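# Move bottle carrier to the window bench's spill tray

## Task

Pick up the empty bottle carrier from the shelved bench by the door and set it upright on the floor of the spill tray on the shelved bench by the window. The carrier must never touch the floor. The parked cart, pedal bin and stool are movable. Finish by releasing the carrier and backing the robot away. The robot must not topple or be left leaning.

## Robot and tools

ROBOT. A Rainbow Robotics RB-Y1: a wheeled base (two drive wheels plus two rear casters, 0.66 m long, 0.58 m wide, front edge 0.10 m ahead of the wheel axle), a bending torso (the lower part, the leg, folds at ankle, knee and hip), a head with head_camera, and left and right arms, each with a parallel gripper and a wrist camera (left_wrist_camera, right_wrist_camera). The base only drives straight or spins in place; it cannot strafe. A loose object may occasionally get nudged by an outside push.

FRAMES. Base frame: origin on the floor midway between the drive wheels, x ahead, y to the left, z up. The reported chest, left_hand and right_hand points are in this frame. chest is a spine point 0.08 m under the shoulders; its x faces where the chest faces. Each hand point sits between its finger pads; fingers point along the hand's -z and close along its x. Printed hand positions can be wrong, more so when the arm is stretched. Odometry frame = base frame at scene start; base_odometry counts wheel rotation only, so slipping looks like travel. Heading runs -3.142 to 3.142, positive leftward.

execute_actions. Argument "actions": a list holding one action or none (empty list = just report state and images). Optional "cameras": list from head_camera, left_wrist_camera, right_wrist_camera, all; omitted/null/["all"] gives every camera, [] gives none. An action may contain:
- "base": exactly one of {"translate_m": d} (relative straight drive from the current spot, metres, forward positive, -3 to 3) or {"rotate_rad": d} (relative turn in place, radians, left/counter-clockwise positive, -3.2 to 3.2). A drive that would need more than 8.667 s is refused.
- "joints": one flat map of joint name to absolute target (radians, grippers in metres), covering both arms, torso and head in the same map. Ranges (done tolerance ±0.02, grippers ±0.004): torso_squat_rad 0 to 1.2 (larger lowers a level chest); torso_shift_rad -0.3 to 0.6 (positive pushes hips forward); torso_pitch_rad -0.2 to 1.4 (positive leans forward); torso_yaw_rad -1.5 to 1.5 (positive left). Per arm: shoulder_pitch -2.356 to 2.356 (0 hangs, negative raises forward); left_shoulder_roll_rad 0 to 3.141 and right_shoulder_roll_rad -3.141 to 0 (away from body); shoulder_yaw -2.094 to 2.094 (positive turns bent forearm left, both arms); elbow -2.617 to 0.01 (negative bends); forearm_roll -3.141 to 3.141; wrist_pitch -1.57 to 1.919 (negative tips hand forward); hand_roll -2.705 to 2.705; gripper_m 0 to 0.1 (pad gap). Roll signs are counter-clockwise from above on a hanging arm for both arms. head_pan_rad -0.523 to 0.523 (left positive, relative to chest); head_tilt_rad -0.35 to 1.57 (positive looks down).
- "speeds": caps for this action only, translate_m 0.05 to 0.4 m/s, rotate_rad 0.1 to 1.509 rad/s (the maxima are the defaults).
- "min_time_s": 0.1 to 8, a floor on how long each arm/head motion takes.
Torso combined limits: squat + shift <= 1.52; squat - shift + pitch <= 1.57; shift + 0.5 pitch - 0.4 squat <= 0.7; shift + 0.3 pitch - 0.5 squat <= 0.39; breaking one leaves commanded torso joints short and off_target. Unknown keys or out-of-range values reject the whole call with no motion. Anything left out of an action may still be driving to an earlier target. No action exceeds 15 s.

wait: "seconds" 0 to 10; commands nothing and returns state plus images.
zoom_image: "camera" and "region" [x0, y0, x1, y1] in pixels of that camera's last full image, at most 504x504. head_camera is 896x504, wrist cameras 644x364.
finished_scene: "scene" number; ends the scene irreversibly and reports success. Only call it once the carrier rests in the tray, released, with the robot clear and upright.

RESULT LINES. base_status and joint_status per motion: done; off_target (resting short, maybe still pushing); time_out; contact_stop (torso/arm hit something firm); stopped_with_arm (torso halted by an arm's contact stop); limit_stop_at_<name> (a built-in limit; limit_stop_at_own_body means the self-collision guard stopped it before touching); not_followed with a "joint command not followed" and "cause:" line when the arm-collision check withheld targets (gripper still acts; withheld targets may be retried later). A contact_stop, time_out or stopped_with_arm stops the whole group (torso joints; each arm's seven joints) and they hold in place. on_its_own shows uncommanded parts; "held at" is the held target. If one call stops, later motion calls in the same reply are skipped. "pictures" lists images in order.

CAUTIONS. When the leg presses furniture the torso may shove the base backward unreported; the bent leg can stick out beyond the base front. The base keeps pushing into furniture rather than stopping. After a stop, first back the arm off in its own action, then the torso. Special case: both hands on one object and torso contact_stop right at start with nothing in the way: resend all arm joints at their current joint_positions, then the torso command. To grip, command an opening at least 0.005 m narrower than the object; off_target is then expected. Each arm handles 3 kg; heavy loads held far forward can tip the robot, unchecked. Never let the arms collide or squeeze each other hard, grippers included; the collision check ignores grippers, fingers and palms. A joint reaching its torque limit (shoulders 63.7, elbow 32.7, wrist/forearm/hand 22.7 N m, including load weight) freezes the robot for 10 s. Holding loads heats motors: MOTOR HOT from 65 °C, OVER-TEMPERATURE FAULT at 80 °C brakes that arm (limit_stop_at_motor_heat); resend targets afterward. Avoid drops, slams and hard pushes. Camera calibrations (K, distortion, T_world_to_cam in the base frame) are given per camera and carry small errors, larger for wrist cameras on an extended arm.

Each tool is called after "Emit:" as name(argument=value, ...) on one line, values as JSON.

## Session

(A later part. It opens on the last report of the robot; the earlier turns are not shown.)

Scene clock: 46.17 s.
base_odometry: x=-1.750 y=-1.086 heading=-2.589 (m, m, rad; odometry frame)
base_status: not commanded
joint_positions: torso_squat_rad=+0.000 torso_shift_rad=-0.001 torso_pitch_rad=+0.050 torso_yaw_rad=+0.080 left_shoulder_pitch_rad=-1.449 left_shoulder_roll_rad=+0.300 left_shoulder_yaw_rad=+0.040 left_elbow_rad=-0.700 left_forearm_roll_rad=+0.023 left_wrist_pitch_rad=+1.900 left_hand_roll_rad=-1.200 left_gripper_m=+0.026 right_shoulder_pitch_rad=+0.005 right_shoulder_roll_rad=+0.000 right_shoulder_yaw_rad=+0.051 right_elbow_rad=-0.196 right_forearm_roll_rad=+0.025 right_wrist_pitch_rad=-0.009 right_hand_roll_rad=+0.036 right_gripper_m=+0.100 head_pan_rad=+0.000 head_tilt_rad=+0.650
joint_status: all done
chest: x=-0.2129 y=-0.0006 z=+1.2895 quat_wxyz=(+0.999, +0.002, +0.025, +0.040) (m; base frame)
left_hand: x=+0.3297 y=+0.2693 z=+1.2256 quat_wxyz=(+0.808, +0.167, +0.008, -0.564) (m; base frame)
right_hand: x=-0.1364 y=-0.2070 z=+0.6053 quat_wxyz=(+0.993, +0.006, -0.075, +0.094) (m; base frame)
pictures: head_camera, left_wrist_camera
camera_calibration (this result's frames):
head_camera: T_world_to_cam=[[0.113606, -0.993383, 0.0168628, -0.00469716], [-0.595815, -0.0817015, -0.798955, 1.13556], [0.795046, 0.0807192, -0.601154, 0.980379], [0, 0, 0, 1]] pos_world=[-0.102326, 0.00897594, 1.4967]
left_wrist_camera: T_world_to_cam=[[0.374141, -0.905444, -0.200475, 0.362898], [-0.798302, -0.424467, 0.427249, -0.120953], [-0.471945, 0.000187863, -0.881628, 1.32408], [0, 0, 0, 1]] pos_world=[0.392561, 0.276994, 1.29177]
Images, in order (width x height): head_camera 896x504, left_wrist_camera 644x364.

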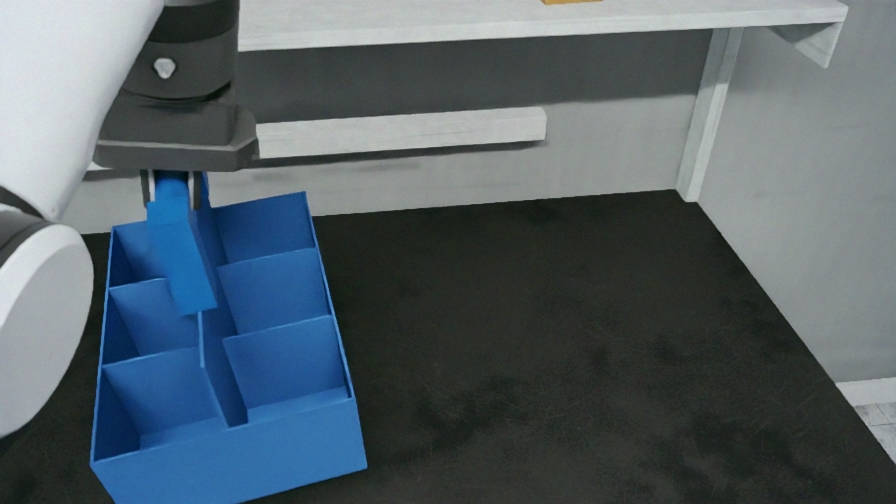

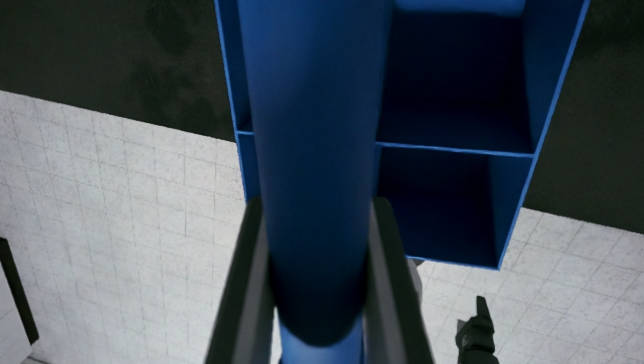

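Emit:
execute_actions(actions=[{"base":{"translate_m":-2.0}}], cameras=[])

Emit:
execute_actions(actions=[{"base":{"rotate_rad":-2.894},"speeds":{"rotate_rad":0.8}}], cameras=[])

Emit:
execute_actions(actions=[{"base":{"translate_m":1.5},"joints":{"head_tilt_rad":0.5}}], cameras=["head_camera"])

Scene clock: 53.33 s.
base_odometry: x=-0.047 y=-0.037 heading=-2.590 (m, m, rad; odometry frame)
base_status: done
joint_positions: torso_squat_rad=+0.000 torso_shift_rad=-0.001 torso_pitch_rad=+0.050 torso_yaw_rad=+0.080 left_shoulder_pitch_rad=-1.449 left_shoulder_roll_rad=+0.300 left_shoulder_yaw_rad=+0.040 left_elbow_rad=-0.700 left_forearm_roll_rad=+0.023 left_wrist_pitch_rad=+1.900 left_hand_roll_rad=-1.200 left_gripper_m=+0.026 right_shoulder_pitch_rad=+0.005 right_shoulder_roll_rad=+0.000 right_shoulder_yaw_rad=+0.051 right_elbow_rad=-0.196 right_forearm_roll_rad=+0.025 right_wrist_pitch_rad=-0.009 right_hand_roll_rad=+0.036 right_gripper_m=+0.100 head_pan_rad=+0.000 head_tilt_rad=+0.650
joint_status: not commanded
chest: x=-0.2129 y=-0.0006 z=+1.2895 quat_wxyz=(+0.999, +0.002, +0.025, +0.040) (m; base frame)
left_hand: x=+0.3296 y=+0.2693 z=+1.2256 quat_wxyz=(+0.808, +0.167, +0.008, -0.564) (m; base frame)
right_hand: x=-0.1365 y=-0.2070 z=+0.6053 quat_wxyz=(+0.993, +0.006, -0.075, +0.094) (m; base frame)
pictures: none
No camera images: the call's "cameras" was empty. Leave "cameras" out to get every camera's image.

Scene clock: 58.87 s.
base_odometry: x=-0.047 y=-0.037 heading=+0.799 (m, m, rad; odometry frame)
base_status: done
joint_positions: torso_squat_rad=+0.000 torso_shift_rad=-0.001 torso_pitch_rad=+0.050 torso_yaw_rad=+0.080 left_shoulder_pitch_rad=-1.449 left_shoulder_roll_rad=+0.300 left_shoulder_yaw_rad=+0.040 left_elbow_rad=-0.700 left_forearm_roll_rad=+0.023 left_wrist_pitch_rad=+1.900 left_hand_roll_rad=-1.200 left_gripper_m=+0.026 right_shoulder_pitch_rad=+0.005 right_shoulder_roll_rad=+0.000 right_shoulder_yaw_rad=+0.051 right_elbow_rad=-0.196 right_forearm_roll_rad=+0.025 right_wrist_pitch_rad=-0.009 right_hand_roll_rad=+0.036 right_gripper_m=+0.100 head_pan_rad=+0.000 head_tilt_rad=+0.650
joint_status: not commanded
chest: x=-0.2129 y=-0.0006 z=+1.2895 quat_wxyz=(+0.999, +0.002, +0.025, +0.040) (m; base frame)
left_hand: x=+0.3296 y=+0.2693 z=+1.2256 quat_wxyz=(+0.808, +0.167, +0.008, -0.564) (m; base frame)
right_hand: x=-0.1365 y=-0.2070 z=+0.6053 quat_wxyz=(+0.993, +0.006, -0.075, +0.094) (m; base frame)
pictures: none
No camera images: the call's "cameras" was empty. Leave "cameras" out to get every camera's image.

Scene clock: 64.20 s.
base_odometry: x=+0.999 y=+1.038 heading=+0.799 (m, m, rad; odometry frame)
base_status: done
joint_positions: torso_squat_rad=+0.000 torso_shift_rad=-0.001 torso_pitch_rad=+0.050 torso_yaw_rad=+0.080 left_shoulder_pitch_rad=-1.449 left_shoulder_roll_rad=+0.300 left_shoulder_yaw_rad=+0.040 left_elbow_rad=-0.700 left_forearm_roll_rad=+0.023 left_wrist_pitch_rad=+1.900 left_hand_roll_rad=-1.200 left_gripper_m=+0.026 right_shoulder_pitch_rad=+0.005 right_shoulder_roll_rad=+0.000 right_shoulder_yaw_rad=+0.051 right_elbow_rad=-0.196 right_forearm_roll_rad=+0.025 right_wrist_pitch_rad=-0.009 right_hand_roll_rad=+0.036 right_gripper_m=+0.100 head_pan_rad=+0.000 head_tilt_rad=+0.500
joint_status: all done
chest: x=-0.2129 y=-0.0006 z=+1.2895 quat_wxyz=(+0.999, +0.002, +0.025, +0.040) (m; base frame)
left_hand: x=+0.3296 y=+0.2692 z=+1.2256 quat_wxyz=(+0.808, +0.166, +0.008, -0.564) (m; base frame)
right_hand: x=-0.1364 y=-0.2070 z=+0.6053 quat_wxyz=(+0.993, +0.006, -0.075, +0.094) (m; base frame)
pictures: head_camera
camera_calibration (this result's frames):
head_camera: T_world_to_cam=[[0.109954, -0.993698, 0.0217746, -0.0126621], [-0.470074, -0.0712918, -0.879743, 1.27852], [0.875751, 0.0864954, -0.474951, 0.807187], [0, 0, 0, 1]] pos_world=[-0.104505, 0.0087474, 1.50841]
Images, in order (width x height): head_camera 896x504.

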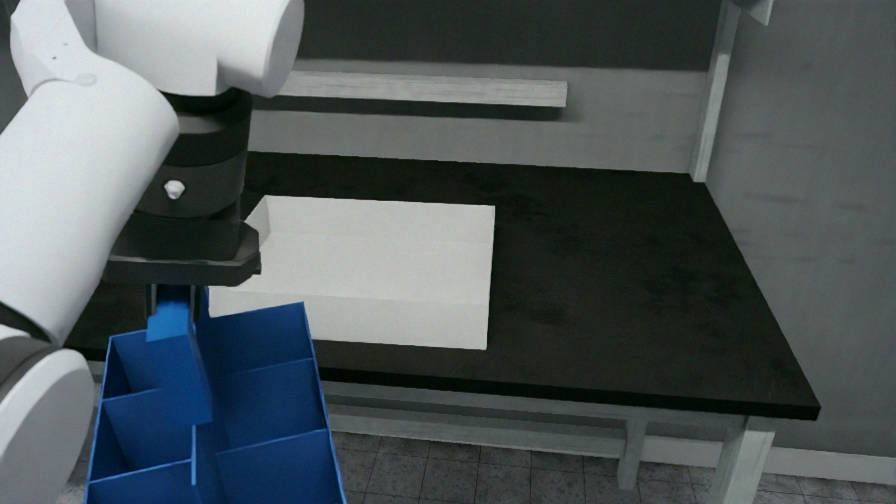

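Emit:
execute_actions(actions=[{"joints":{"torso_pitch_rad":-0.12,"head_tilt_rad":0.9,"left_hand_roll_rad":-1.45}}], cameras=[])

Emit:
execute_actions(actions=[{"base":{"translate_m":0.5},"speeds":{"translate_m":0.2}}], cameras=["head_camera"])

Scene clock: 65.77 s.
base_odometry: x=+0.999 y=+1.038 heading=+0.799 (m, m, rad; odometry frame)
base_status: not commanded
joint_positions: torso_squat_rad=+0.000 torso_shift_rad=-0.001 torso_pitch_rad=-0.120 torso_yaw_rad=+0.080 left_shoulder_pitch_rad=-1.449 left_shoulder_roll_rad=+0.300 left_shoulder_yaw_rad=+0.040 left_elbow_rad=-0.700 left_forearm_roll_rad=+0.023 left_wrist_pitch_rad=+1.900 left_hand_roll_rad=-1.450 left_gripper_m=+0.026 right_shoulder_pitch_rad=+0.005 right_shoulder_roll_rad=+0.000 right_shoulder_yaw_rad=+0.051 right_elbow_rad=-0.196 right_forearm_roll_rad=+0.025 right_wrist_pitch_rad=-0.009 right_hand_roll_rad=+0.036 right_gripper_m=+0.100 head_pan_rad=+0.000 head_tilt_rad=+0.900
joint_status: all done
chest: x=-0.2654 y=-0.0006 z=+1.2877 quat_wxyz=(+0.997, -0.002, -0.060, +0.040) (m; base frame)
left_hand: x=+0.2801 y=+0.2692 z=+1.3165 quat_wxyz=(+0.732, +0.220, -0.033, -0.645) (m; base frame)
right_hand: x=-0.0743 y=-0.2070 z=+0.6263 quat_wxyz=(+0.983, -0.002, -0.159, +0.095) (m; base frame)
pictures: none
No camera images: the call's "cameras" was empty. Leave "cameras" out to get every camera's image.

Scene clock: 69.23 s.
base_odometry: x=+1.348 y=+1.396 heading=+0.798 (m, m, rad; odometry frame)
base_status: done
joint_positions: torso_squat_rad=+0.000 torso_shift_rad=-0.001 torso_pitch_rad=-0.120 torso_yaw_rad=+0.080 left_shoulder_pitch_rad=-1.449 left_shoulder_roll_rad=+0.300 left_shoulder_yaw_rad=+0.040 left_elbow_rad=-0.700 left_forearm_roll_rad=+0.023 left_wrist_pitch_rad=+1.900 left_hand_roll_rad=-1.450 left_gripper_m=+0.026 right_shoulder_pitch_rad=+0.005 right_shoulder_roll_rad=+0.000 right_shoulder_yaw_rad=+0.051 right_elbow_rad=-0.196 right_forearm_roll_rad=+0.025 right_wrist_pitch_rad=-0.009 right_hand_roll_rad=+0.036 right_gripper_m=+0.100 head_pan_rad=+0.000 head_tilt_rad=+0.900
joint_status: not commanded
chest: x=-0.2653 y=-0.0006 z=+1.2877 quat_wxyz=(+0.997, -0.002, -0.060, +0.040) (m; base frame)
left_hand: x=+0.2802 y=+0.2692 z=+1.3164 quat_wxyz=(+0.732, +0.220, -0.033, -0.645) (m; base frame)
right_hand: x=-0.0743 y=-0.2070 z=+0.6263 quat_wxyz=(+0.983, -0.002, -0.159, +0.095) (m; base frame)
pictures: head_camera
camera_calibration (this result's frames):
head_camera: T_world_to_cam=[[0.114963, -0.992989, 0.0275135, -0.0103691], [-0.657079, -0.0967867, -0.747583, 0.991693], [0.745004, 0.0678656, -0.663599, 1.12925], [0, 0, 0, 1]] pos_world=[-0.188485, 0.00904901, 1.49103]
Images, in order (width x height): head_camera 896x504.

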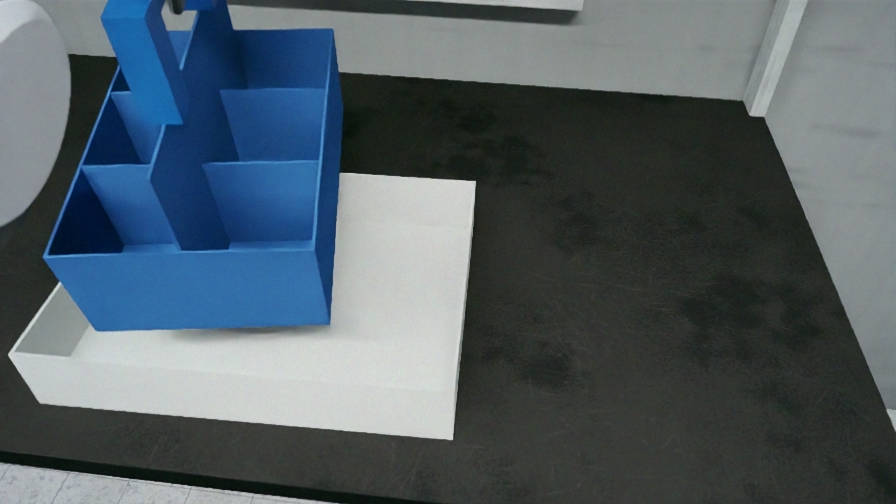

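Emit:
execute_actions(actions=[{"base":{"translate_m":0.03},"joints":{"torso_pitch_rad":0.1,"head_tilt_rad":0.8}}], cameras=["head_camera"])

Scene clock: 70.90 s.
base_odometry: x=+1.369 y=+1.417 heading=+0.797 (m, m, rad; odometry frame)
base_status: done
joint_positions: torso_squat_rad=+0.001 torso_shift_rad=-0.002 torso_pitch_rad=+0.097 torso_yaw_rad=+0.080 left_shoulder_pitch_rad=-1.458 left_shoulder_roll_rad=+0.304 left_shoulder_yaw_rad=+0.040 left_elbow_rad=-0.704 left_forearm_roll_rad=+0.021 left_wrist_pitch_rad=+1.900 left_hand_roll_rad=-1.450 left_gripper_m=+0.026 right_shoulder_pitch_rad=+0.005 right_shoulder_roll_rad=+0.000 right_shoulder_yaw_rad=+0.051 right_elbow_rad=-0.196 right_forearm_roll_rad=+0.025 right_wrist_pitch_rad=-0.009 right_hand_roll_rad=+0.036 right_gripper_m=+0.100 head_pan_rad=+0.000 head_tilt_rad=+0.800
joint_status: all done
chest: x=-0.1995 y=-0.0009 z=+1.2885 quat_wxyz=(+0.998, +0.003, +0.048, +0.040) (m; base frame)
left_hand: x=+0.3415 y=+0.2699 z=+1.2064 quat_wxyz=(+0.731, +0.155, +0.042, -0.663) (m; base frame)
right_hand: x=-0.1548 y=-0.2068 z=+0.6013 quat_wxyz=(+0.994, +0.009, -0.052, +0.094) (m; base frame)
pictures: head_camera
camera_calibration (this result's frames):
head_camera: T_world_to_cam=[[0.117241, -0.993089, 0.00528358, 0.0100501], [-0.739691, -0.0908734, -0.666783, 0.927604], [0.662655, 0.0742664, -0.745233, 1.15395], [0, 0, 0, 1]] pos_world=[-0.079708, 0.0085756, 1.47842]
Images, in order (width x height): head_camera 896x504.

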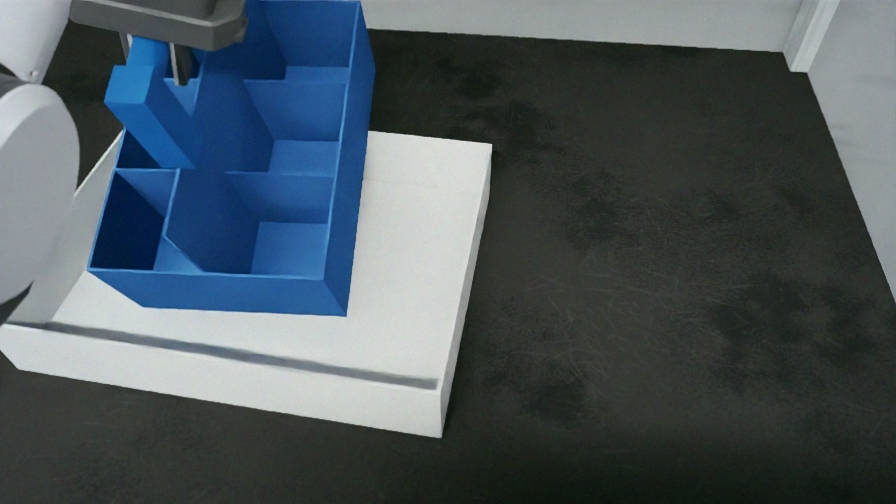

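Hit the back rim. Lift, back up.

Emit:
execute_actions(actions=[{"joints":{"torso_pitch_rad":-0.02}}], cameras=[])

Emit:
execute_actions(actions=[{"base":{"translate_m":-0.06},"joints":{"left_hand_roll_rad":-1.55}}], cameras=[])

Emit:
execute_actions(actions=[{"joints":{"torso_pitch_rad":0.1}}], cameras=["head_camera"])

Scene clock: 72.20 s.
base_odometry: x=+1.369 y=+1.417 heading=+0.797 (m, m, rad; odometry frame)
base_status: not commanded
joint_positions: torso_squat_rad=+0.000 torso_shift_rad=-0.001 torso_pitch_rad=-0.020 torso_yaw_rad=+0.080 left_shoulder_pitch_rad=-1.450 left_shoulder_roll_rad=+0.300 left_shoulder_yaw_rad=+0.040 left_elbow_rad=-0.700 left_forearm_roll_rad=+0.023 left_wrist_pitch_rad=+1.900 left_hand_roll_rad=-1.450 left_gripper_m=+0.026 right_shoulder_pitch_rad=+0.005 right_shoulder_roll_rad=+0.000 right_shoulder_yaw_rad=+0.051 right_elbow_rad=-0.196 right_forearm_roll_rad=+0.025 right_wrist_pitch_rad=-0.009 right_hand_roll_rad=+0.036 right_gripper_m=+0.100 head_pan_rad=+0.000 head_tilt_rad=+0.800
joint_status: all done
chest: x=-0.2347 y=-0.0007 z=+1.2899 quat_wxyz=(+0.999, +0.000, -0.010, +0.040) (m; base frame)
left_hand: x=+0.3110 y=+0.2693 z=+1.2643 quat_wxyz=(+0.732, +0.187, +0.003, -0.655) (m; base frame)
right_hand: x=-0.1104 y=-0.2069 z=+0.6126 quat_wxyz=(+0.989, +0.003, -0.110, +0.095) (m; base frame)
pictures: none
No camera images: the call's "cameras" was empty. Leave "cameras" out to get every camera's image.

Scene clock: 73.63 s.
base_odometry: x=+1.327 y=+1.374 heading=+0.798 (m, m, rad; odometry frame)
base_status: done
joint_positions: torso_squat_rad=+0.000 torso_shift_rad=-0.001 torso_pitch_rad=-0.020 torso_yaw_rad=+0.080 left_shoulder_pitch_rad=-1.449 left_shoulder_roll_rad=+0.300 left_shoulder_yaw_rad=+0.040 left_elbow_rad=-0.700 left_forearm_roll_rad=+0.023 left_wrist_pitch_rad=+1.900 left_hand_roll_rad=-1.550 left_gripper_m=+0.026 right_shoulder_pitch_rad=+0.005 right_shoulder_roll_rad=+0.000 right_shoulder_yaw_rad=+0.051 right_elbow_rad=-0.196 right_forearm_roll_rad=+0.025 right_wrist_pitch_rad=-0.009 right_hand_roll_rad=+0.036 right_gripper_m=+0.100 head_pan_rad=+0.000 head_tilt_rad=+0.800
joint_status: all done
chest: x=-0.2346 y=-0.0006 z=+1.2899 quat_wxyz=(+0.999, +0.000, -0.010, +0.040) (m; base frame)
left_hand: x=+0.3110 y=+0.2693 z=+1.2641 quat_wxyz=(+0.699, +0.187, +0.013, -0.690) (m; base frame)
right_hand: x=-0.1104 y=-0.2070 z=+0.6126 quat_wxyz=(+0.989, +0.003, -0.110, +0.095) (m; base frame)
pictures: none
No camera images: the call's "cameras" was empty. Leave "cameras" out to get every camera's image.

Scene clock: 74.80 s.
base_odometry: x=+1.327 y=+1.374 heading=+0.798 (m, m, rad; odometry frame)
base_status: not commanded
joint_positions: torso_squat_rad=+0.000 torso_shift_rad=-0.001 torso_pitch_rad=+0.099 torso_yaw_rad=+0.080 left_shoulder_pitch_rad=-1.456 left_shoulder_roll_rad=+0.302 left_shoulder_yaw_rad=+0.040 left_elbow_rad=-0.703 left_forearm_roll_rad=+0.022 left_wrist_pitch_rad=+1.899 left_hand_roll_rad=-1.550 left_gripper_m=+0.026 right_shoulder_pitch_rad=+0.005 right_shoulder_roll_rad=+0.000 right_shoulder_yaw_rad=+0.051 right_elbow_rad=-0.196 right_forearm_roll_rad=+0.025 right_wrist_pitch_rad=-0.009 right_hand_roll_rad=+0.036 right_gripper_m=+0.100 head_pan_rad=+0.000 head_tilt_rad=+0.800
joint_status: all done
chest: x=-0.1982 y=-0.0008 z=+1.2884 quat_wxyz=(+0.998, +0.003, +0.049, +0.040) (m; base frame)
left_hand: x=+0.3425 y=+0.2687 z=+1.2032 quat_wxyz=(+0.696, +0.150, +0.051, -0.700) (m; base frame)
right_hand: x=-0.1550 y=-0.2069 z=+0.6012 quat_wxyz=(+0.994, +0.009, -0.051, +0.094) (m; base frame)
pictures: head_camera
camera_calibration (this result's frames):
head_camera: T_world_to_cam=[[0.116992, -0.993119, 0.00528687, 0.00993251], [-0.7411, -0.0908445, -0.66522, 0.926285], [0.661123, 0.073907, -0.746629, 1.15449], [0, 0, 0, 1]] pos_world=[-0.0779501, 0.00868733, 1.4781]
Images, in order (width x height): head_camera 896x504.

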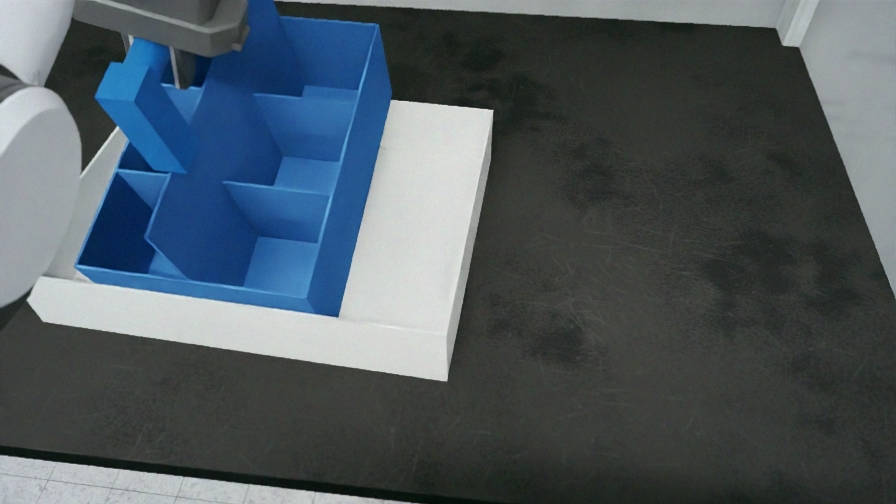

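Touching the bottom, tilted; release and see.

Emit:
execute_actions(actions=[{"joints":{"left_gripper_m":0.1}}], cameras=[])

Emit:
execute_actions(actions=[{"joints":{"torso_pitch_rad":-0.1}}], cameras=[])

Emit:
execute_actions(actions=[{"base":{"translate_m":-0.4}}], cameras=["head_camera"])

Scene clock: 78.27 s.
base_odometry: x=+1.327 y=+1.374 heading=+0.798 (m, m, rad; odometry frame)
base_status: not commanded
joint_positions: torso_squat_rad=+0.000 torso_shift_rad=-0.001 torso_pitch_rad=+0.099 torso_yaw_rad=+0.080 left_shoulder_pitch_rad=-1.453 left_shoulder_roll_rad=+0.301 left_shoulder_yaw_rad=+0.040 left_elbow_rad=-0.701 left_forearm_roll_rad=+0.023 left_wrist_pitch_rad=+1.900 left_hand_roll_rad=-1.550 left_gripper_m=+0.100 right_shoulder_pitch_rad=+0.005 right_shoulder_roll_rad=+0.000 right_shoulder_yaw_rad=+0.051 right_elbow_rad=-0.196 right_forearm_roll_rad=+0.025 right_wrist_pitch_rad=-0.009 right_hand_roll_rad=+0.036 right_gripper_m=+0.100 head_pan_rad=+0.000 head_tilt_rad=+0.800
joint_status: all done
chest: x=-0.1980 y=-0.0008 z=+1.2884 quat_wxyz=(+0.998, +0.003, +0.049, +0.040) (m; base frame)
left_hand: x=+0.3415 y=+0.2689 z=+1.2003 quat_wxyz=(+0.697, +0.147, +0.053, -0.700) (m; base frame)
right_hand: x=-0.1551 y=-0.2069 z=+0.6012 quat_wxyz=(+0.994, +0.009, -0.051, +0.094) (m; base frame)
pictures: none
No camera images: the call's "cameras" was empty. Leave "cameras" out to get every camera's image.

Scene clock: 79.73 s.
base_odometry: x=+1.327 y=+1.374 heading=+0.798 (m, m, rad; odometry frame)
base_status: not commanded
joint_positions: torso_squat_rad=+0.000 torso_shift_rad=-0.001 torso_pitch_rad=-0.100 torso_yaw_rad=+0.080 left_shoulder_pitch_rad=-1.450 left_shoulder_roll_rad=+0.300 left_shoulder_yaw_rad=+0.040 left_elbow_rad=-0.700 left_forearm_roll_rad=+0.023 left_wrist_pitch_rad=+1.900 left_hand_roll_rad=-1.550 left_gripper_m=+0.100 right_shoulder_pitch_rad=+0.005 right_shoulder_roll_rad=+0.000 right_shoulder_yaw_rad=+0.051 right_elbow_rad=-0.196 right_forearm_roll_rad=+0.025 right_wrist_pitch_rad=-0.009 right_hand_roll_rad=+0.036 right_gripper_m=+0.100 head_pan_rad=+0.000 head_tilt_rad=+0.800
joint_status: all done
chest: x=-0.2594 y=-0.0006 z=+1.2884 quat_wxyz=(+0.998, -0.001, -0.050, +0.040) (m; base frame)
left_hand: x=+0.2867 y=+0.2692 z=+1.3069 quat_wxyz=(+0.699, +0.215, -0.016, -0.682) (m; base frame)
right_hand: x=-0.0814 y=-0.2069 z=+0.6233 quat_wxyz=(+0.984, -0.001, -0.149, +0.095) (m; base frame)
pictures: none
No camera images: the call's "cameras" was empty. Leave "cameras" out to get every camera's image.

Scene clock: 82.43 s.
base_odometry: x=+1.048 y=+1.088 heading=+0.796 (m, m, rad; odometry frame)
base_status: done
joint_positions: torso_squat_rad=+0.000 torso_shift_rad=-0.001 torso_pitch_rad=-0.100 torso_yaw_rad=+0.080 left_shoulder_pitch_rad=-1.450 left_shoulder_roll_rad=+0.300 left_shoulder_yaw_rad=+0.040 left_elbow_rad=-0.700 left_forearm_roll_rad=+0.023 left_wrist_pitch_rad=+1.900 left_hand_roll_rad=-1.550 left_gripper_m=+0.100 right_shoulder_pitch_rad=+0.005 right_shoulder_roll_rad=+0.000 right_shoulder_yaw_rad=+0.051 right_elbow_rad=-0.196 right_forearm_roll_rad=+0.025 right_wrist_pitch_rad=-0.009 right_hand_roll_rad=+0.036 right_gripper_m=+0.100 head_pan_rad=+0.000 head_tilt_rad=+0.800
joint_status: not commanded
chest: x=-0.2594 y=-0.0006 z=+1.2884 quat_wxyz=(+0.998, -0.001, -0.050, +0.040) (m; base frame)
left_hand: x=+0.2866 y=+0.2693 z=+1.3068 quat_wxyz=(+0.699, +0.215, -0.016, -0.682) (m; base frame)
right_hand: x=-0.0814 y=-0.2070 z=+0.6233 quat_wxyz=(+0.984, -0.001, -0.149, +0.095) (m; base frame)
pictures: head_camera
camera_calibration (this result's frames):
head_camera: T_world_to_cam=[[0.113526, -0.993118, 0.0287774, -0.0137938], [-0.595126, -0.0911666, -0.798444, 1.0904], [0.795573, 0.0735177, -0.60138, 1.04267], [0, 0, 0, 1]] pos_world=[-0.179028, 0.00905476, 1.49807]
Images, in order (width x height): head_camera 896x504.

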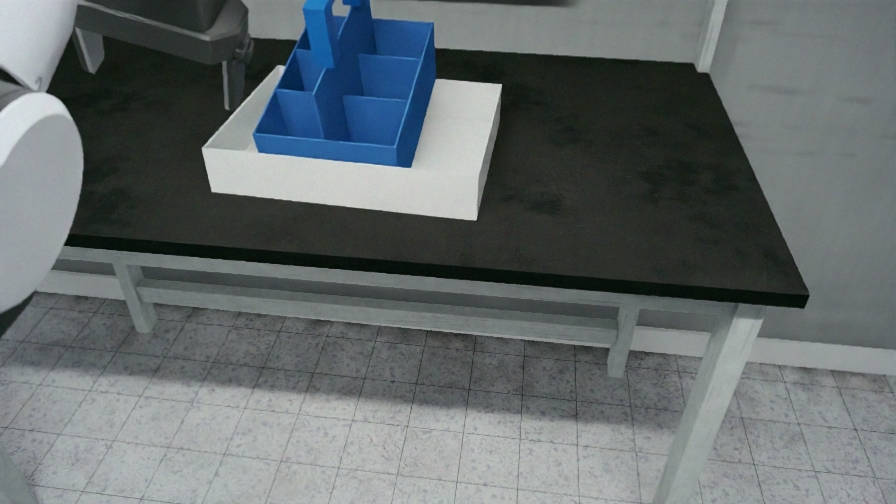

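Emit:
execute_actions(actions=[{"base":{"translate_m":0.41},"joints":{"left_forearm_roll_rad":0.33,"torso_yaw_rad":0.14}}], cameras=[])

Emit:
execute_actions(actions=[{"joints":{"torso_pitch_rad":0.03}}], cameras=["head_camera","left_wrist_camera"])

Scene clock: 85.17 s.
base_odometry: x=+1.334 y=+1.381 heading=+0.795 (m, m, rad; odometry frame)
base_status: done
joint_positions: torso_squat_rad=+0.000 torso_shift_rad=-0.001 torso_pitch_rad=-0.100 torso_yaw_rad=+0.140 left_shoulder_pitch_rad=-1.450 left_shoulder_roll_rad=+0.300 left_shoulder_yaw_rad=+0.040 left_elbow_rad=-0.700 left_forearm_roll_rad=+0.330 left_wrist_pitch_rad=+1.900 left_hand_roll_rad=-1.550 left_gripper_m=+0.100 right_shoulder_pitch_rad=+0.005 right_shoulder_roll_rad=+0.000 right_shoulder_yaw_rad=+0.051 right_elbow_rad=-0.196 right_forearm_roll_rad=+0.025 right_wrist_pitch_rad=-0.009 right_hand_roll_rad=+0.036 right_gripper_m=+0.100 head_pan_rad=+0.000 head_tilt_rad=+0.800
joint_status: all done
chest: x=-0.2593 y=-0.0006 z=+1.2884 quat_wxyz=(+0.996, -0.003, -0.050, +0.070) (m; base frame)
left_hand: x=+0.2706 y=+0.2355 z=+1.2947 quat_wxyz=(+0.677, +0.113, -0.103, -0.720) (m; base frame)
right_hand: x=-0.0692 y=-0.1999 z=+0.6245 quat_wxyz=(+0.981, +0.001, -0.149, +0.124) (m; base frame)
pictures: none
No camera images: the call's "cameras" was empty. Leave "cameras" out to get every camera's image.

Scene clock: 86.37 s.
base_odometry: x=+1.334 y=+1.381 heading=+0.795 (m, m, rad; odometry frame)
base_status: not commanded
joint_positions: torso_squat_rad=+0.000 torso_shift_rad=-0.001 torso_pitch_rad=+0.030 torso_yaw_rad=+0.140 left_shoulder_pitch_rad=-1.450 left_shoulder_roll_rad=+0.300 left_shoulder_yaw_rad=+0.040 left_elbow_rad=-0.700 left_forearm_roll_rad=+0.330 left_wrist_pitch_rad=+1.900 left_hand_roll_rad=-1.550 left_gripper_m=+0.100 right_shoulder_pitch_rad=+0.005 right_shoulder_roll_rad=+0.000 right_shoulder_yaw_rad=+0.051 right_elbow_rad=-0.196 right_forearm_roll_rad=+0.025 right_wrist_pitch_rad=-0.009 right_hand_roll_rad=+0.036 right_gripper_m=+0.100 head_pan_rad=+0.000 head_tilt_rad=+0.800
joint_status: all done
chest: x=-0.2191 y=-0.0006 z=+1.2898 quat_wxyz=(+0.997, +0.002, +0.015, +0.070) (m; base frame)
left_hand: x=+0.3071 y=+0.2355 z=+1.2274 quat_wxyz=(+0.682, +0.066, -0.058, -0.726) (m; base frame)
right_hand: x=-0.1166 y=-0.1999 z=+0.6069 quat_wxyz=(+0.989, +0.009, -0.085, +0.124) (m; base frame)
pictures: head_camera, left_wrist_camera
camera_calibration (this result's frames):
head_camera: T_world_to_cam=[[0.175624, -0.984383, 0.0120649, 0.0167794], [-0.686973, -0.131323, -0.714718, 0.987363], [0.705141, 0.117234, -0.699309, 1.11799], [0, 0, 0, 1]] pos_world=[-0.112992, 0.0151154, 1.4873]
left_wrist_camera: T_world_to_cam=[[-0.047552, -0.998734, -0.0164063, 0.266694], [-0.853913, 0.0321241, 0.519424, -0.35765], [-0.51824, 0.0387092, -0.854359, 1.28673], [0, 0, 0, 1]] pos_world=[0.374115, 0.228037, 1.28948]
Images, in order (width x height): head_camera 896x504, left_wrist_camera 644x364.

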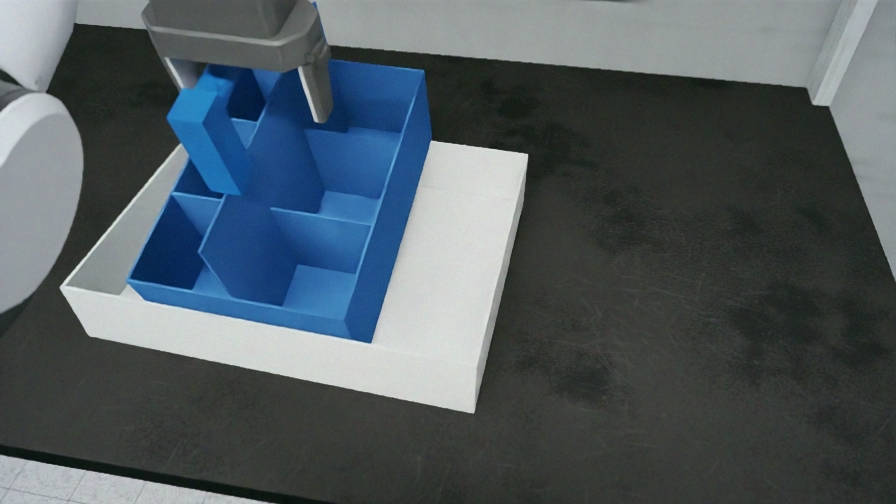

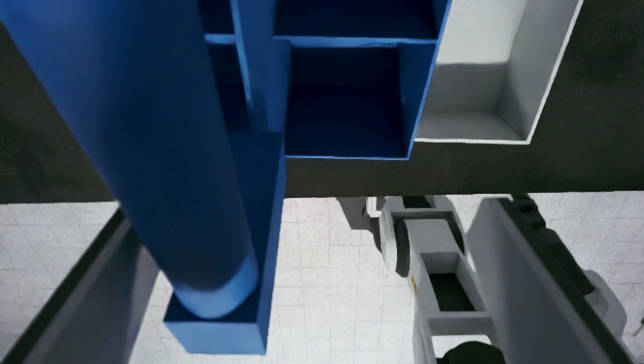

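Emit:
execute_actions(actions=[{"base":{"translate_m":0.03},"joints":{"torso_yaw_rad":0.185,"left_hand_roll_rad":-1.68}}], cameras=[])

Emit:
execute_actions(actions=[{"joints":{"left_gripper_m":0.01}}], cameras=[])

Emit:
execute_actions(actions=[{"joints":{"torso_pitch_rad":-0.18}}], cameras=[])

Emit:
execute_actions(actions=[{"joints":{"left_hand_roll_rad":-0.11,"head_tilt_rad":0.95},"min_time_s":2}], cameras=["head_camera"])

Scene clock: 87.43 s.
base_odometry: x=+1.355 y=+1.402 heading=+0.795 (m, m, rad; odometry frame)
base_status: done
joint_positions: torso_squat_rad=+0.000 torso_shift_rad=-0.001 torso_pitch_rad=+0.030 torso_yaw_rad=+0.185 left_shoulder_pitch_rad=-1.450 left_shoulder_roll_rad=+0.300 left_shoulder_yaw_rad=+0.040 left_elbow_rad=-0.700 left_forearm_roll_rad=+0.330 left_wrist_pitch_rad=+1.900 left_hand_roll_rad=-1.680 left_gripper_m=+0.100 right_shoulder_pitch_rad=+0.005 right_shoulder_roll_rad=+0.000 right_shoulder_yaw_rad=+0.051 right_elbow_rad=-0.196 right_forearm_roll_rad=+0.025 right_wrist_pitch_rad=-0.009 right_hand_roll_rad=+0.036 right_gripper_m=+0.100 head_pan_rad=+0.000 head_tilt_rad=+0.800
joint_status: all done
chest: x=-0.2191 y=-0.0005 z=+1.2898 quat_wxyz=(+0.996, +0.002, +0.015, +0.092) (m; base frame)
left_hand: x=+0.2961 y=+0.2590 z=+1.2277 quat_wxyz=(+0.651, +0.071, -0.052, -0.754) (m; base frame)
right_hand: x=-0.1078 y=-0.1942 z=+0.6066 quat_wxyz=(+0.986, +0.012, -0.085, +0.146) (m; base frame)
pictures: none
No camera images: the call's "cameras" was empty. Leave "cameras" out to get every camera's image.

Scene clock: 88.83 s.
base_odometry: x=+1.355 y=+1.402 heading=+0.795 (m, m, rad; odometry frame)
base_status: not commanded
joint_positions: torso_squat_rad=+0.000 torso_shift_rad=-0.001 torso_pitch_rad=+0.030 torso_yaw_rad=+0.185 left_shoulder_pitch_rad=-1.450 left_shoulder_roll_rad=+0.300 left_shoulder_yaw_rad=+0.040 left_elbow_rad=-0.700 left_forearm_roll_rad=+0.330 left_wrist_pitch_rad=+1.900 left_hand_roll_rad=-1.680 left_gripper_m=+0.026 right_shoulder_pitch_rad=+0.005 right_shoulder_roll_rad=+0.000 right_shoulder_yaw_rad=+0.051 right_elbow_rad=-0.196 right_forearm_roll_rad=+0.025 right_wrist_pitch_rad=-0.009 right_hand_roll_rad=+0.036 right_gripper_m=+0.100 head_pan_rad=+0.000 head_tilt_rad=+0.800
joint_status: left_gripper_m off_target (ended at +0.026, target +0.010)
chest: x=-0.2191 y=-0.0005 z=+1.2898 quat_wxyz=(+0.996, +0.002, +0.015, +0.092) (m; base frame)
left_hand: x=+0.2961 y=+0.2590 z=+1.2277 quat_wxyz=(+0.651, +0.071, -0.052, -0.754) (m; base frame)
right_hand: x=-0.1078 y=-0.1942 z=+0.6066 quat_wxyz=(+0.986, +0.012, -0.085, +0.146) (m; base frame)
pictures: none
No camera images: the call's "cameras" was empty. Leave "cameras" out to get every camera's image.

Scene clock: 90.33 s.
base_odometry: x=+1.355 y=+1.402 heading=+0.795 (m, m, rad; odometry frame)
base_status: not commanded
joint_positions: torso_squat_rad=+0.000 torso_shift_rad=-0.001 torso_pitch_rad=-0.180 torso_yaw_rad=+0.185 left_shoulder_pitch_rad=-1.449 left_shoulder_roll_rad=+0.300 left_shoulder_yaw_rad=+0.040 left_elbow_rad=-0.700 left_forearm_roll_rad=+0.330 left_wrist_pitch_rad=+1.900 left_hand_roll_rad=-1.680 left_gripper_m=+0.025 right_shoulder_pitch_rad=+0.005 right_shoulder_roll_rad=+0.000 right_shoulder_yaw_rad=+0.051 right_elbow_rad=-0.196 right_forearm_roll_rad=+0.025 right_wrist_pitch_rad=-0.009 right_hand_roll_rad=+0.036 right_gripper_m=+0.100 head_pan_rad=+0.000 head_tilt_rad=+0.800
joint_status: all done
chest: x=-0.2838 y=-0.0005 z=+1.2849 quat_wxyz=(+0.992, -0.008, -0.089, +0.092) (m; base frame)
left_hand: x=+0.2329 y=+0.2590 z=+1.3314 quat_wxyz=(+0.642, +0.150, -0.120, -0.742) (m; base frame)
right_hand: x=-0.0325 y=-0.1942 z=+0.6400 quat_wxyz=(+0.971, -0.004, -0.188, +0.147) (m; base frame)
pictures: none
No camera images: the call's "cameras" was empty. Leave "cameras" out to get every camera's image.

Scene clock: 92.63 s.
base_odometry: x=+1.355 y=+1.402 heading=+0.795 (m, m, rad; odometry frame)
base_status: not commanded
joint_positions: torso_squat_rad=+0.000 torso_shift_rad=-0.001 torso_pitch_rad=-0.180 torso_yaw_rad=+0.185 left_shoulder_pitch_rad=-1.449 left_shoulder_roll_rad=+0.300 left_shoulder_yaw_rad=+0.040 left_elbow_rad=-0.700 left_forearm_roll_rad=+0.330 left_wrist_pitch_rad=+1.900 left_hand_roll_rad=-0.110 left_gripper_m=+0.025 right_shoulder_pitch_rad=+0.005 right_shoulder_roll_rad=+0.000 right_shoulder_yaw_rad=+0.051 right_elbow_rad=-0.196 right_forearm_roll_rad=+0.025 right_wrist_pitch_rad=-0.009 right_hand_roll_rad=+0.036 right_gripper_m=+0.100 head_pan_rad=+0.000 head_tilt_rad=+0.950
joint_status: all done
chest: x=-0.2838 y=-0.0005 z=+1.2849 quat_wxyz=(+0.992, -0.008, -0.089, +0.092) (m; base frame)
left_hand: x=+0.2329 y=+0.2590 z=+1.3314 quat_wxyz=(+0.979, +0.021, -0.190, -0.071) (m; base frame)
right_hand: x=-0.0325 y=-0.1942 z=+0.6400 quat_wxyz=(+0.971, -0.004, -0.188, +0.147) (m; base frame)
pictures: head_camera
camera_calibration (this result's frames):
head_camera: T_world_to_cam=[[0.215894, -0.975077, 0.0511401, -0.00948699], [-0.634856, -0.179973, -0.751377, 0.981686], [0.741854, 0.129752, -0.657888, 1.14027], [0, 0, 0, 1]] pos_world=[-0.220638, 0.0194742, 1.48827]
Images, in order (width x height): head_camera 896x504.

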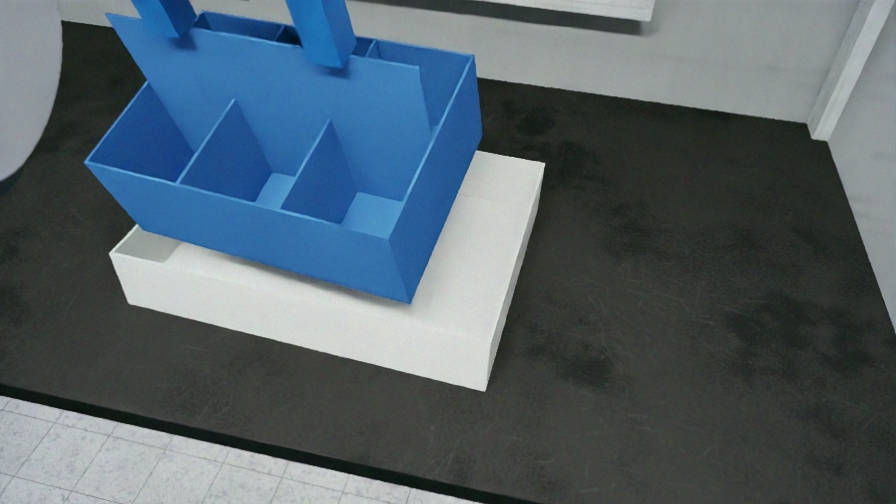

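Emit:
execute_actions(actions=[{"base":{"translate_m":0.06},"joints":{"torso_pitch_rad":0.04,"left_hand_roll_rad":-0.2,"head_tilt_rad":0.8}}], cameras=["head_camera"])

Scene clock: 94.30 s.
base_odometry: x=+1.397 y=+1.445 heading=+0.794 (m, m, rad; odometry frame)
base_status: done
joint_positions: torso_squat_rad=+0.000 torso_shift_rad=-0.001 torso_pitch_rad=+0.040 torso_yaw_rad=+0.185 left_shoulder_pitch_rad=-1.449 left_shoulder_roll_rad=+0.300 left_shoulder_yaw_rad=+0.040 left_elbow_rad=-0.700 left_forearm_roll_rad=+0.330 left_wrist_pitch_rad=+1.900 left_hand_roll_rad=-0.200 left_gripper_m=+0.025 right_shoulder_pitch_rad=+0.005 right_shoulder_roll_rad=+0.000 right_shoulder_yaw_rad=+0.051 right_elbow_rad=-0.196 right_forearm_roll_rad=+0.025 right_wrist_pitch_rad=-0.009 right_hand_roll_rad=+0.036 right_gripper_m=+0.100 head_pan_rad=+0.000 head_tilt_rad=+0.800
joint_status: all done
chest: x=-0.2160 y=-0.0005 z=+1.2897 quat_wxyz=(+0.996, +0.002, +0.020, +0.092) (m; base frame)
left_hand: x=+0.2984 y=+0.2590 z=+1.2222 quat_wxyz=(+0.990, +0.017, -0.081, -0.118) (m; base frame)
right_hand: x=-0.1115 y=-0.1942 z=+0.6054 quat_wxyz=(+0.986, +0.012, -0.080, +0.146) (m; base frame)
pictures: head_camera
camera_calibration (this result's frames):
head_camera: T_world_to_cam=[[0.219812, -0.975505, 0.00852525, 0.0303455], [-0.687575, -0.16112, -0.708012, 0.980659], [0.692043, 0.149768, -0.706149, 1.12169], [0, 0, 0, 1]] pos_world=[-0.108654, 0.0196122, 1.48614]
Images, in order (width x height): head_camera 896x504.

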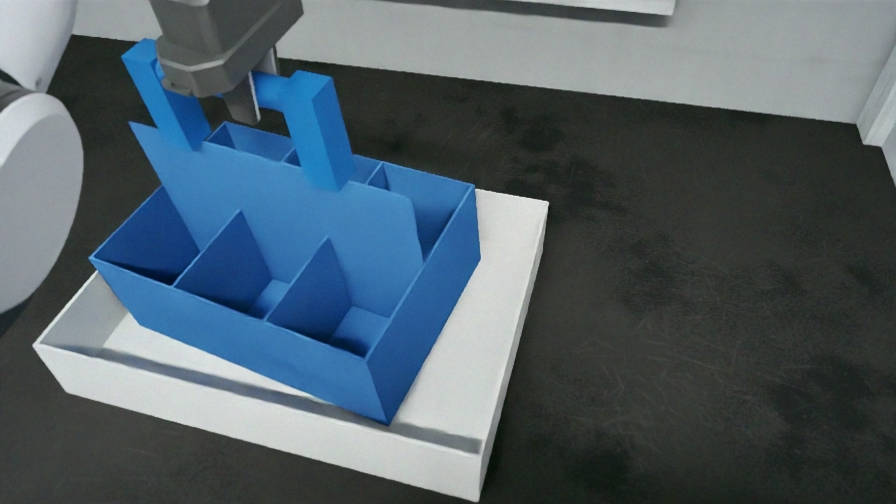

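Over-rotated; correct, then lower.

Emit:
execute_actions(actions=[{"joints":{"left_hand_roll_rad":-0.02,"torso_yaw_rad":0.15}}], cameras=[])

Emit:
execute_actions(actions=[{"joints":{"torso_pitch_rad":0.12,"head_tilt_rad":0.72}}], cameras=["head_camera"])

Scene clock: 95.13 s.
base_odometry: x=+1.397 y=+1.445 heading=+0.794 (m, m, rad; odometry frame)
base_status: not commanded
joint_positions: torso_squat_rad=+0.000 torso_shift_rad=-0.001 torso_pitch_rad=+0.040 torso_yaw_rad=+0.150 left_shoulder_pitch_rad=-1.450 left_shoulder_roll_rad=+0.300 left_shoulder_yaw_rad=+0.040 left_elbow_rad=-0.700 left_forearm_roll_rad=+0.330 left_wrist_pitch_rad=+1.900 left_hand_roll_rad=-0.020 left_gripper_m=+0.025 right_shoulder_pitch_rad=+0.005 right_shoulder_roll_rad=+0.000 right_shoulder_yaw_rad=+0.051 right_elbow_rad=-0.196 right_forearm_roll_rad=+0.025 right_wrist_pitch_rad=-0.009 right_hand_roll_rad=+0.036 right_gripper_m=+0.100 head_pan_rad=+0.000 head_tilt_rad=+0.800
joint_status: all done
chest: x=-0.2160 y=-0.0006 z=+1.2897 quat_wxyz=(+0.997, +0.002, +0.020, +0.075) (m; base frame)
left_hand: x=+0.3072 y=+0.2407 z=+1.2219 quat_wxyz=(+0.995, +0.007, -0.083, -0.046) (m; base frame)
right_hand: x=-0.1184 y=-0.1987 z=+0.6057 quat_wxyz=(+0.988, +0.010, -0.080, +0.129) (m; base frame)
pictures: none
No camera images: the call's "cameras" was empty. Leave "cameras" out to get every camera's image.

Scene clock: 96.13 s.
base_odometry: x=+1.397 y=+1.445 heading=+0.794 (m, m, rad; odometry frame)
base_status: not commanded
joint_positions: torso_squat_rad=+0.001 torso_shift_rad=-0.001 torso_pitch_rad=+0.118 torso_yaw_rad=+0.150 left_shoulder_pitch_rad=-1.456 left_shoulder_roll_rad=+0.302 left_shoulder_yaw_rad=+0.040 left_elbow_rad=-0.702 left_forearm_roll_rad=+0.330 left_wrist_pitch_rad=+1.900 left_hand_roll_rad=-0.020 left_gripper_m=+0.026 right_shoulder_pitch_rad=+0.005 right_shoulder_roll_rad=+0.000 right_shoulder_yaw_rad=+0.051 right_elbow_rad=-0.196 right_forearm_roll_rad=+0.025 right_wrist_pitch_rad=-0.009 right_hand_roll_rad=+0.036 right_gripper_m=+0.100 head_pan_rad=+0.000 head_tilt_rad=+0.720
joint_status: all done
chest: x=-0.1926 y=-0.0008 z=+1.2878 quat_wxyz=(+0.995, +0.005, +0.059, +0.075) (m; base frame)
left_hand: x=+0.3252 y=+0.2405 z=+1.1838 quat_wxyz=(+0.998, +0.007, -0.048, -0.047) (m; base frame)
right_hand: x=-0.1484 y=-0.1986 z=+0.5982 quat_wxyz=(+0.991, +0.015, -0.042, +0.129) (m; base frame)
pictures: head_camera
camera_calibration (this result's frames):
head_camera: T_world_to_cam=[[0.184593, -0.982813, -0.00194142, 0.0311653], [-0.691952, -0.12856, -0.710405, 1.00662], [0.697946, 0.132479, -0.70379, 1.08898], [0, 0, 0, 1]] pos_world=[-0.0692708, 0.0157731, 1.48158]
Images, in order (width x height): head_camera 896x504.

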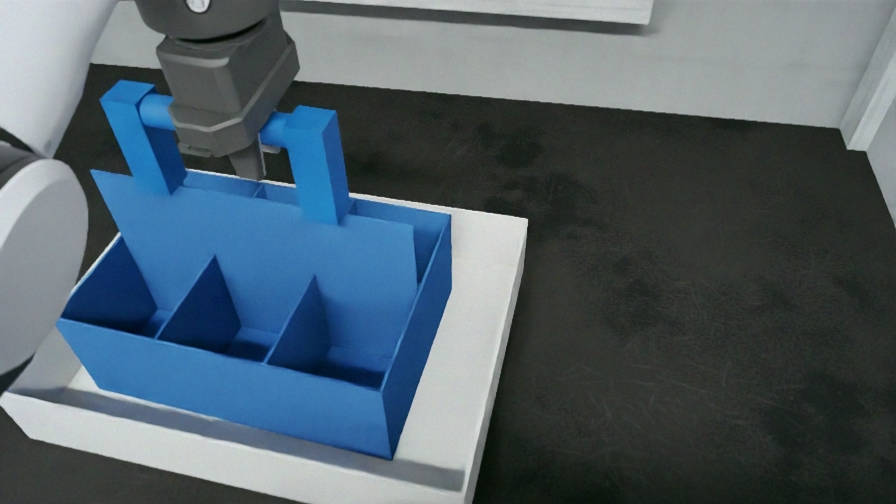

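Emit:
execute_actions(actions=[{"joints":{"left_gripper_m":0.1}}], cameras=[])

Emit:
execute_actions(actions=[{"joints":{"torso_pitch_rad":-0.05,"left_shoulder_pitch_rad":-1.55}}], cameras=[])

Emit:
execute_actions(actions=[{"base":{"translate_m":-0.4}}], cameras=["head_camera"])

Scene clock: 97.60 s.
base_odometry: x=+1.397 y=+1.445 heading=+0.794 (m, m, rad; odometry frame)
base_status: not commanded
joint_positions: torso_squat_rad=+0.000 torso_shift_rad=-0.001 torso_pitch_rad=+0.120 torso_yaw_rad=+0.150 left_shoulder_pitch_rad=-1.450 left_shoulder_roll_rad=+0.300 left_shoulder_yaw_rad=+0.040 left_elbow_rad=-0.700 left_forearm_roll_rad=+0.330 left_wrist_pitch_rad=+1.900 left_hand_roll_rad=-0.020 left_gripper_m=+0.100 right_shoulder_pitch_rad=+0.005 right_shoulder_roll_rad=+0.000 right_shoulder_yaw_rad=+0.051 right_elbow_rad=-0.196 right_forearm_roll_rad=+0.025 right_wrist_pitch_rad=-0.009 right_hand_roll_rad=+0.036 right_gripper_m=+0.100 head_pan_rad=+0.000 head_tilt_rad=+0.720
joint_status: all done
chest: x=-0.1915 y=-0.0006 z=+1.2877 quat_wxyz=(+0.995, +0.005, +0.060, +0.075) (m; base frame)
left_hand: x=+0.3248 y=+0.2408 z=+1.1789 quat_wxyz=(+0.998, +0.006, -0.043, -0.046) (m; base frame)
right_hand: x=-0.1487 y=-0.1987 z=+0.5981 quat_wxyz=(+0.991, +0.015, -0.041, +0.129) (m; base frame)
pictures: none
No camera images: the call's "cameras" was empty. Leave "cameras" out to get every camera's image.

Scene clock: 98.97 s.
base_odometry: x=+1.397 y=+1.445 heading=+0.794 (m, m, rad; odometry frame)
base_status: not commanded
joint_positions: torso_squat_rad=+0.000 torso_shift_rad=-0.001 torso_pitch_rad=-0.050 torso_yaw_rad=+0.150 left_shoulder_pitch_rad=-1.550 left_shoulder_roll_rad=+0.300 left_shoulder_yaw_rad=+0.040 left_elbow_rad=-0.700 left_forearm_roll_rad=+0.330 left_wrist_pitch_rad=+1.900 left_hand_roll_rad=-0.020 left_gripper_m=+0.100 right_shoulder_pitch_rad=+0.005 right_shoulder_roll_rad=+0.000 right_shoulder_yaw_rad=+0.051 right_elbow_rad=-0.196 right_forearm_roll_rad=+0.025 right_wrist_pitch_rad=-0.009 right_hand_roll_rad=+0.036 right_gripper_m=+0.100 head_pan_rad=+0.000 head_tilt_rad=+0.720
joint_status: all done
chest: x=-0.2439 y=-0.0006 z=+1.2895 quat_wxyz=(+0.997, -0.001, -0.025, +0.075) (m; base frame)
left_hand: x=+0.2905 y=+0.2228 z=+1.3224 quat_wxyz=(+0.983, +0.017, -0.173, -0.063) (m; base frame)
right_hand: x=-0.0852 y=-0.1987 z=+0.6171 quat_wxyz=(+0.984, +0.004, -0.124, +0.129) (m; base frame)
pictures: none
No camera images: the call's "cameras" was empty. Leave "cameras" out to get every camera's image.

Scene clock: 101.67 s.
base_odometry: x=+1.117 y=+1.160 heading=+0.792 (m, m, rad; odometry frame)
base_status: done
joint_positions: torso_squat_rad=+0.000 torso_shift_rad=-0.001 torso_pitch_rad=-0.050 torso_yaw_rad=+0.150 left_shoulder_pitch_rad=-1.550 left_shoulder_roll_rad=+0.300 left_shoulder_yaw_rad=+0.040 left_elbow_rad=-0.700 left_forearm_roll_rad=+0.330 left_wrist_pitch_rad=+1.900 left_hand_roll_rad=-0.020 left_gripper_m=+0.100 right_shoulder_pitch_rad=+0.005 right_shoulder_roll_rad=+0.000 right_shoulder_yaw_rad=+0.051 right_elbow_rad=-0.196 right_forearm_roll_rad=+0.025 right_wrist_pitch_rad=-0.009 right_hand_roll_rad=+0.036 right_gripper_m=+0.100 head_pan_rad=+0.000 head_tilt_rad=+0.720
joint_status: not commanded
chest: x=-0.2440 y=-0.0006 z=+1.2895 quat_wxyz=(+0.997, -0.001, -0.025, +0.075) (m; base frame)
left_hand: x=+0.2904 y=+0.2228 z=+1.3225 quat_wxyz=(+0.983, +0.017, -0.173, -0.063) (m; base frame)
right_hand: x=-0.0853 y=-0.1987 z=+0.6171 quat_wxyz=(+0.984, +0.004, -0.124, +0.129) (m; base frame)
pictures: head_camera
camera_calibration (this result's frames):
head_camera: T_world_to_cam=[[0.182225, -0.982819, 0.0293291, -0.0000555249], [-0.563464, -0.128824, -0.816035, 1.13991], [0.805793, 0.132176, -0.577258, 0.989197], [0, 0, 0, 1]] pos_world=[-0.15478, 0.0160451, 1.50123]
Images, in order (width x height): head_camera 896x504.

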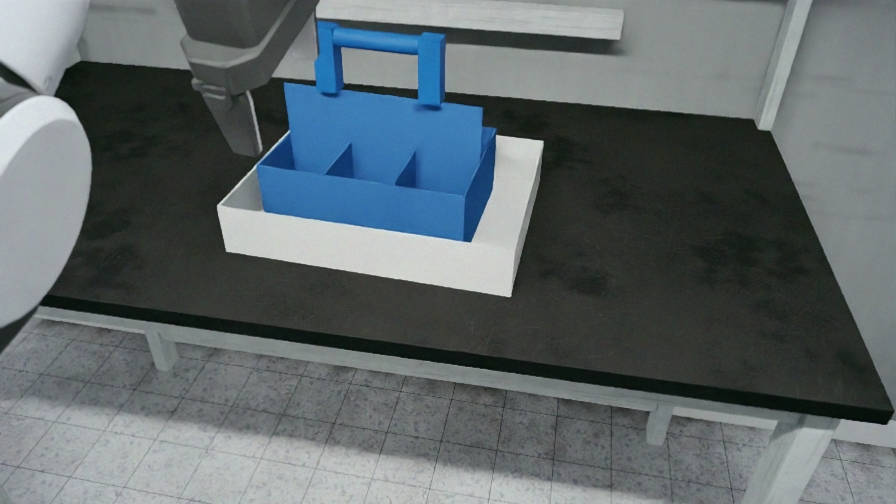

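Emit:
finished_scene(scene=1)

The scene is finished: the task was done.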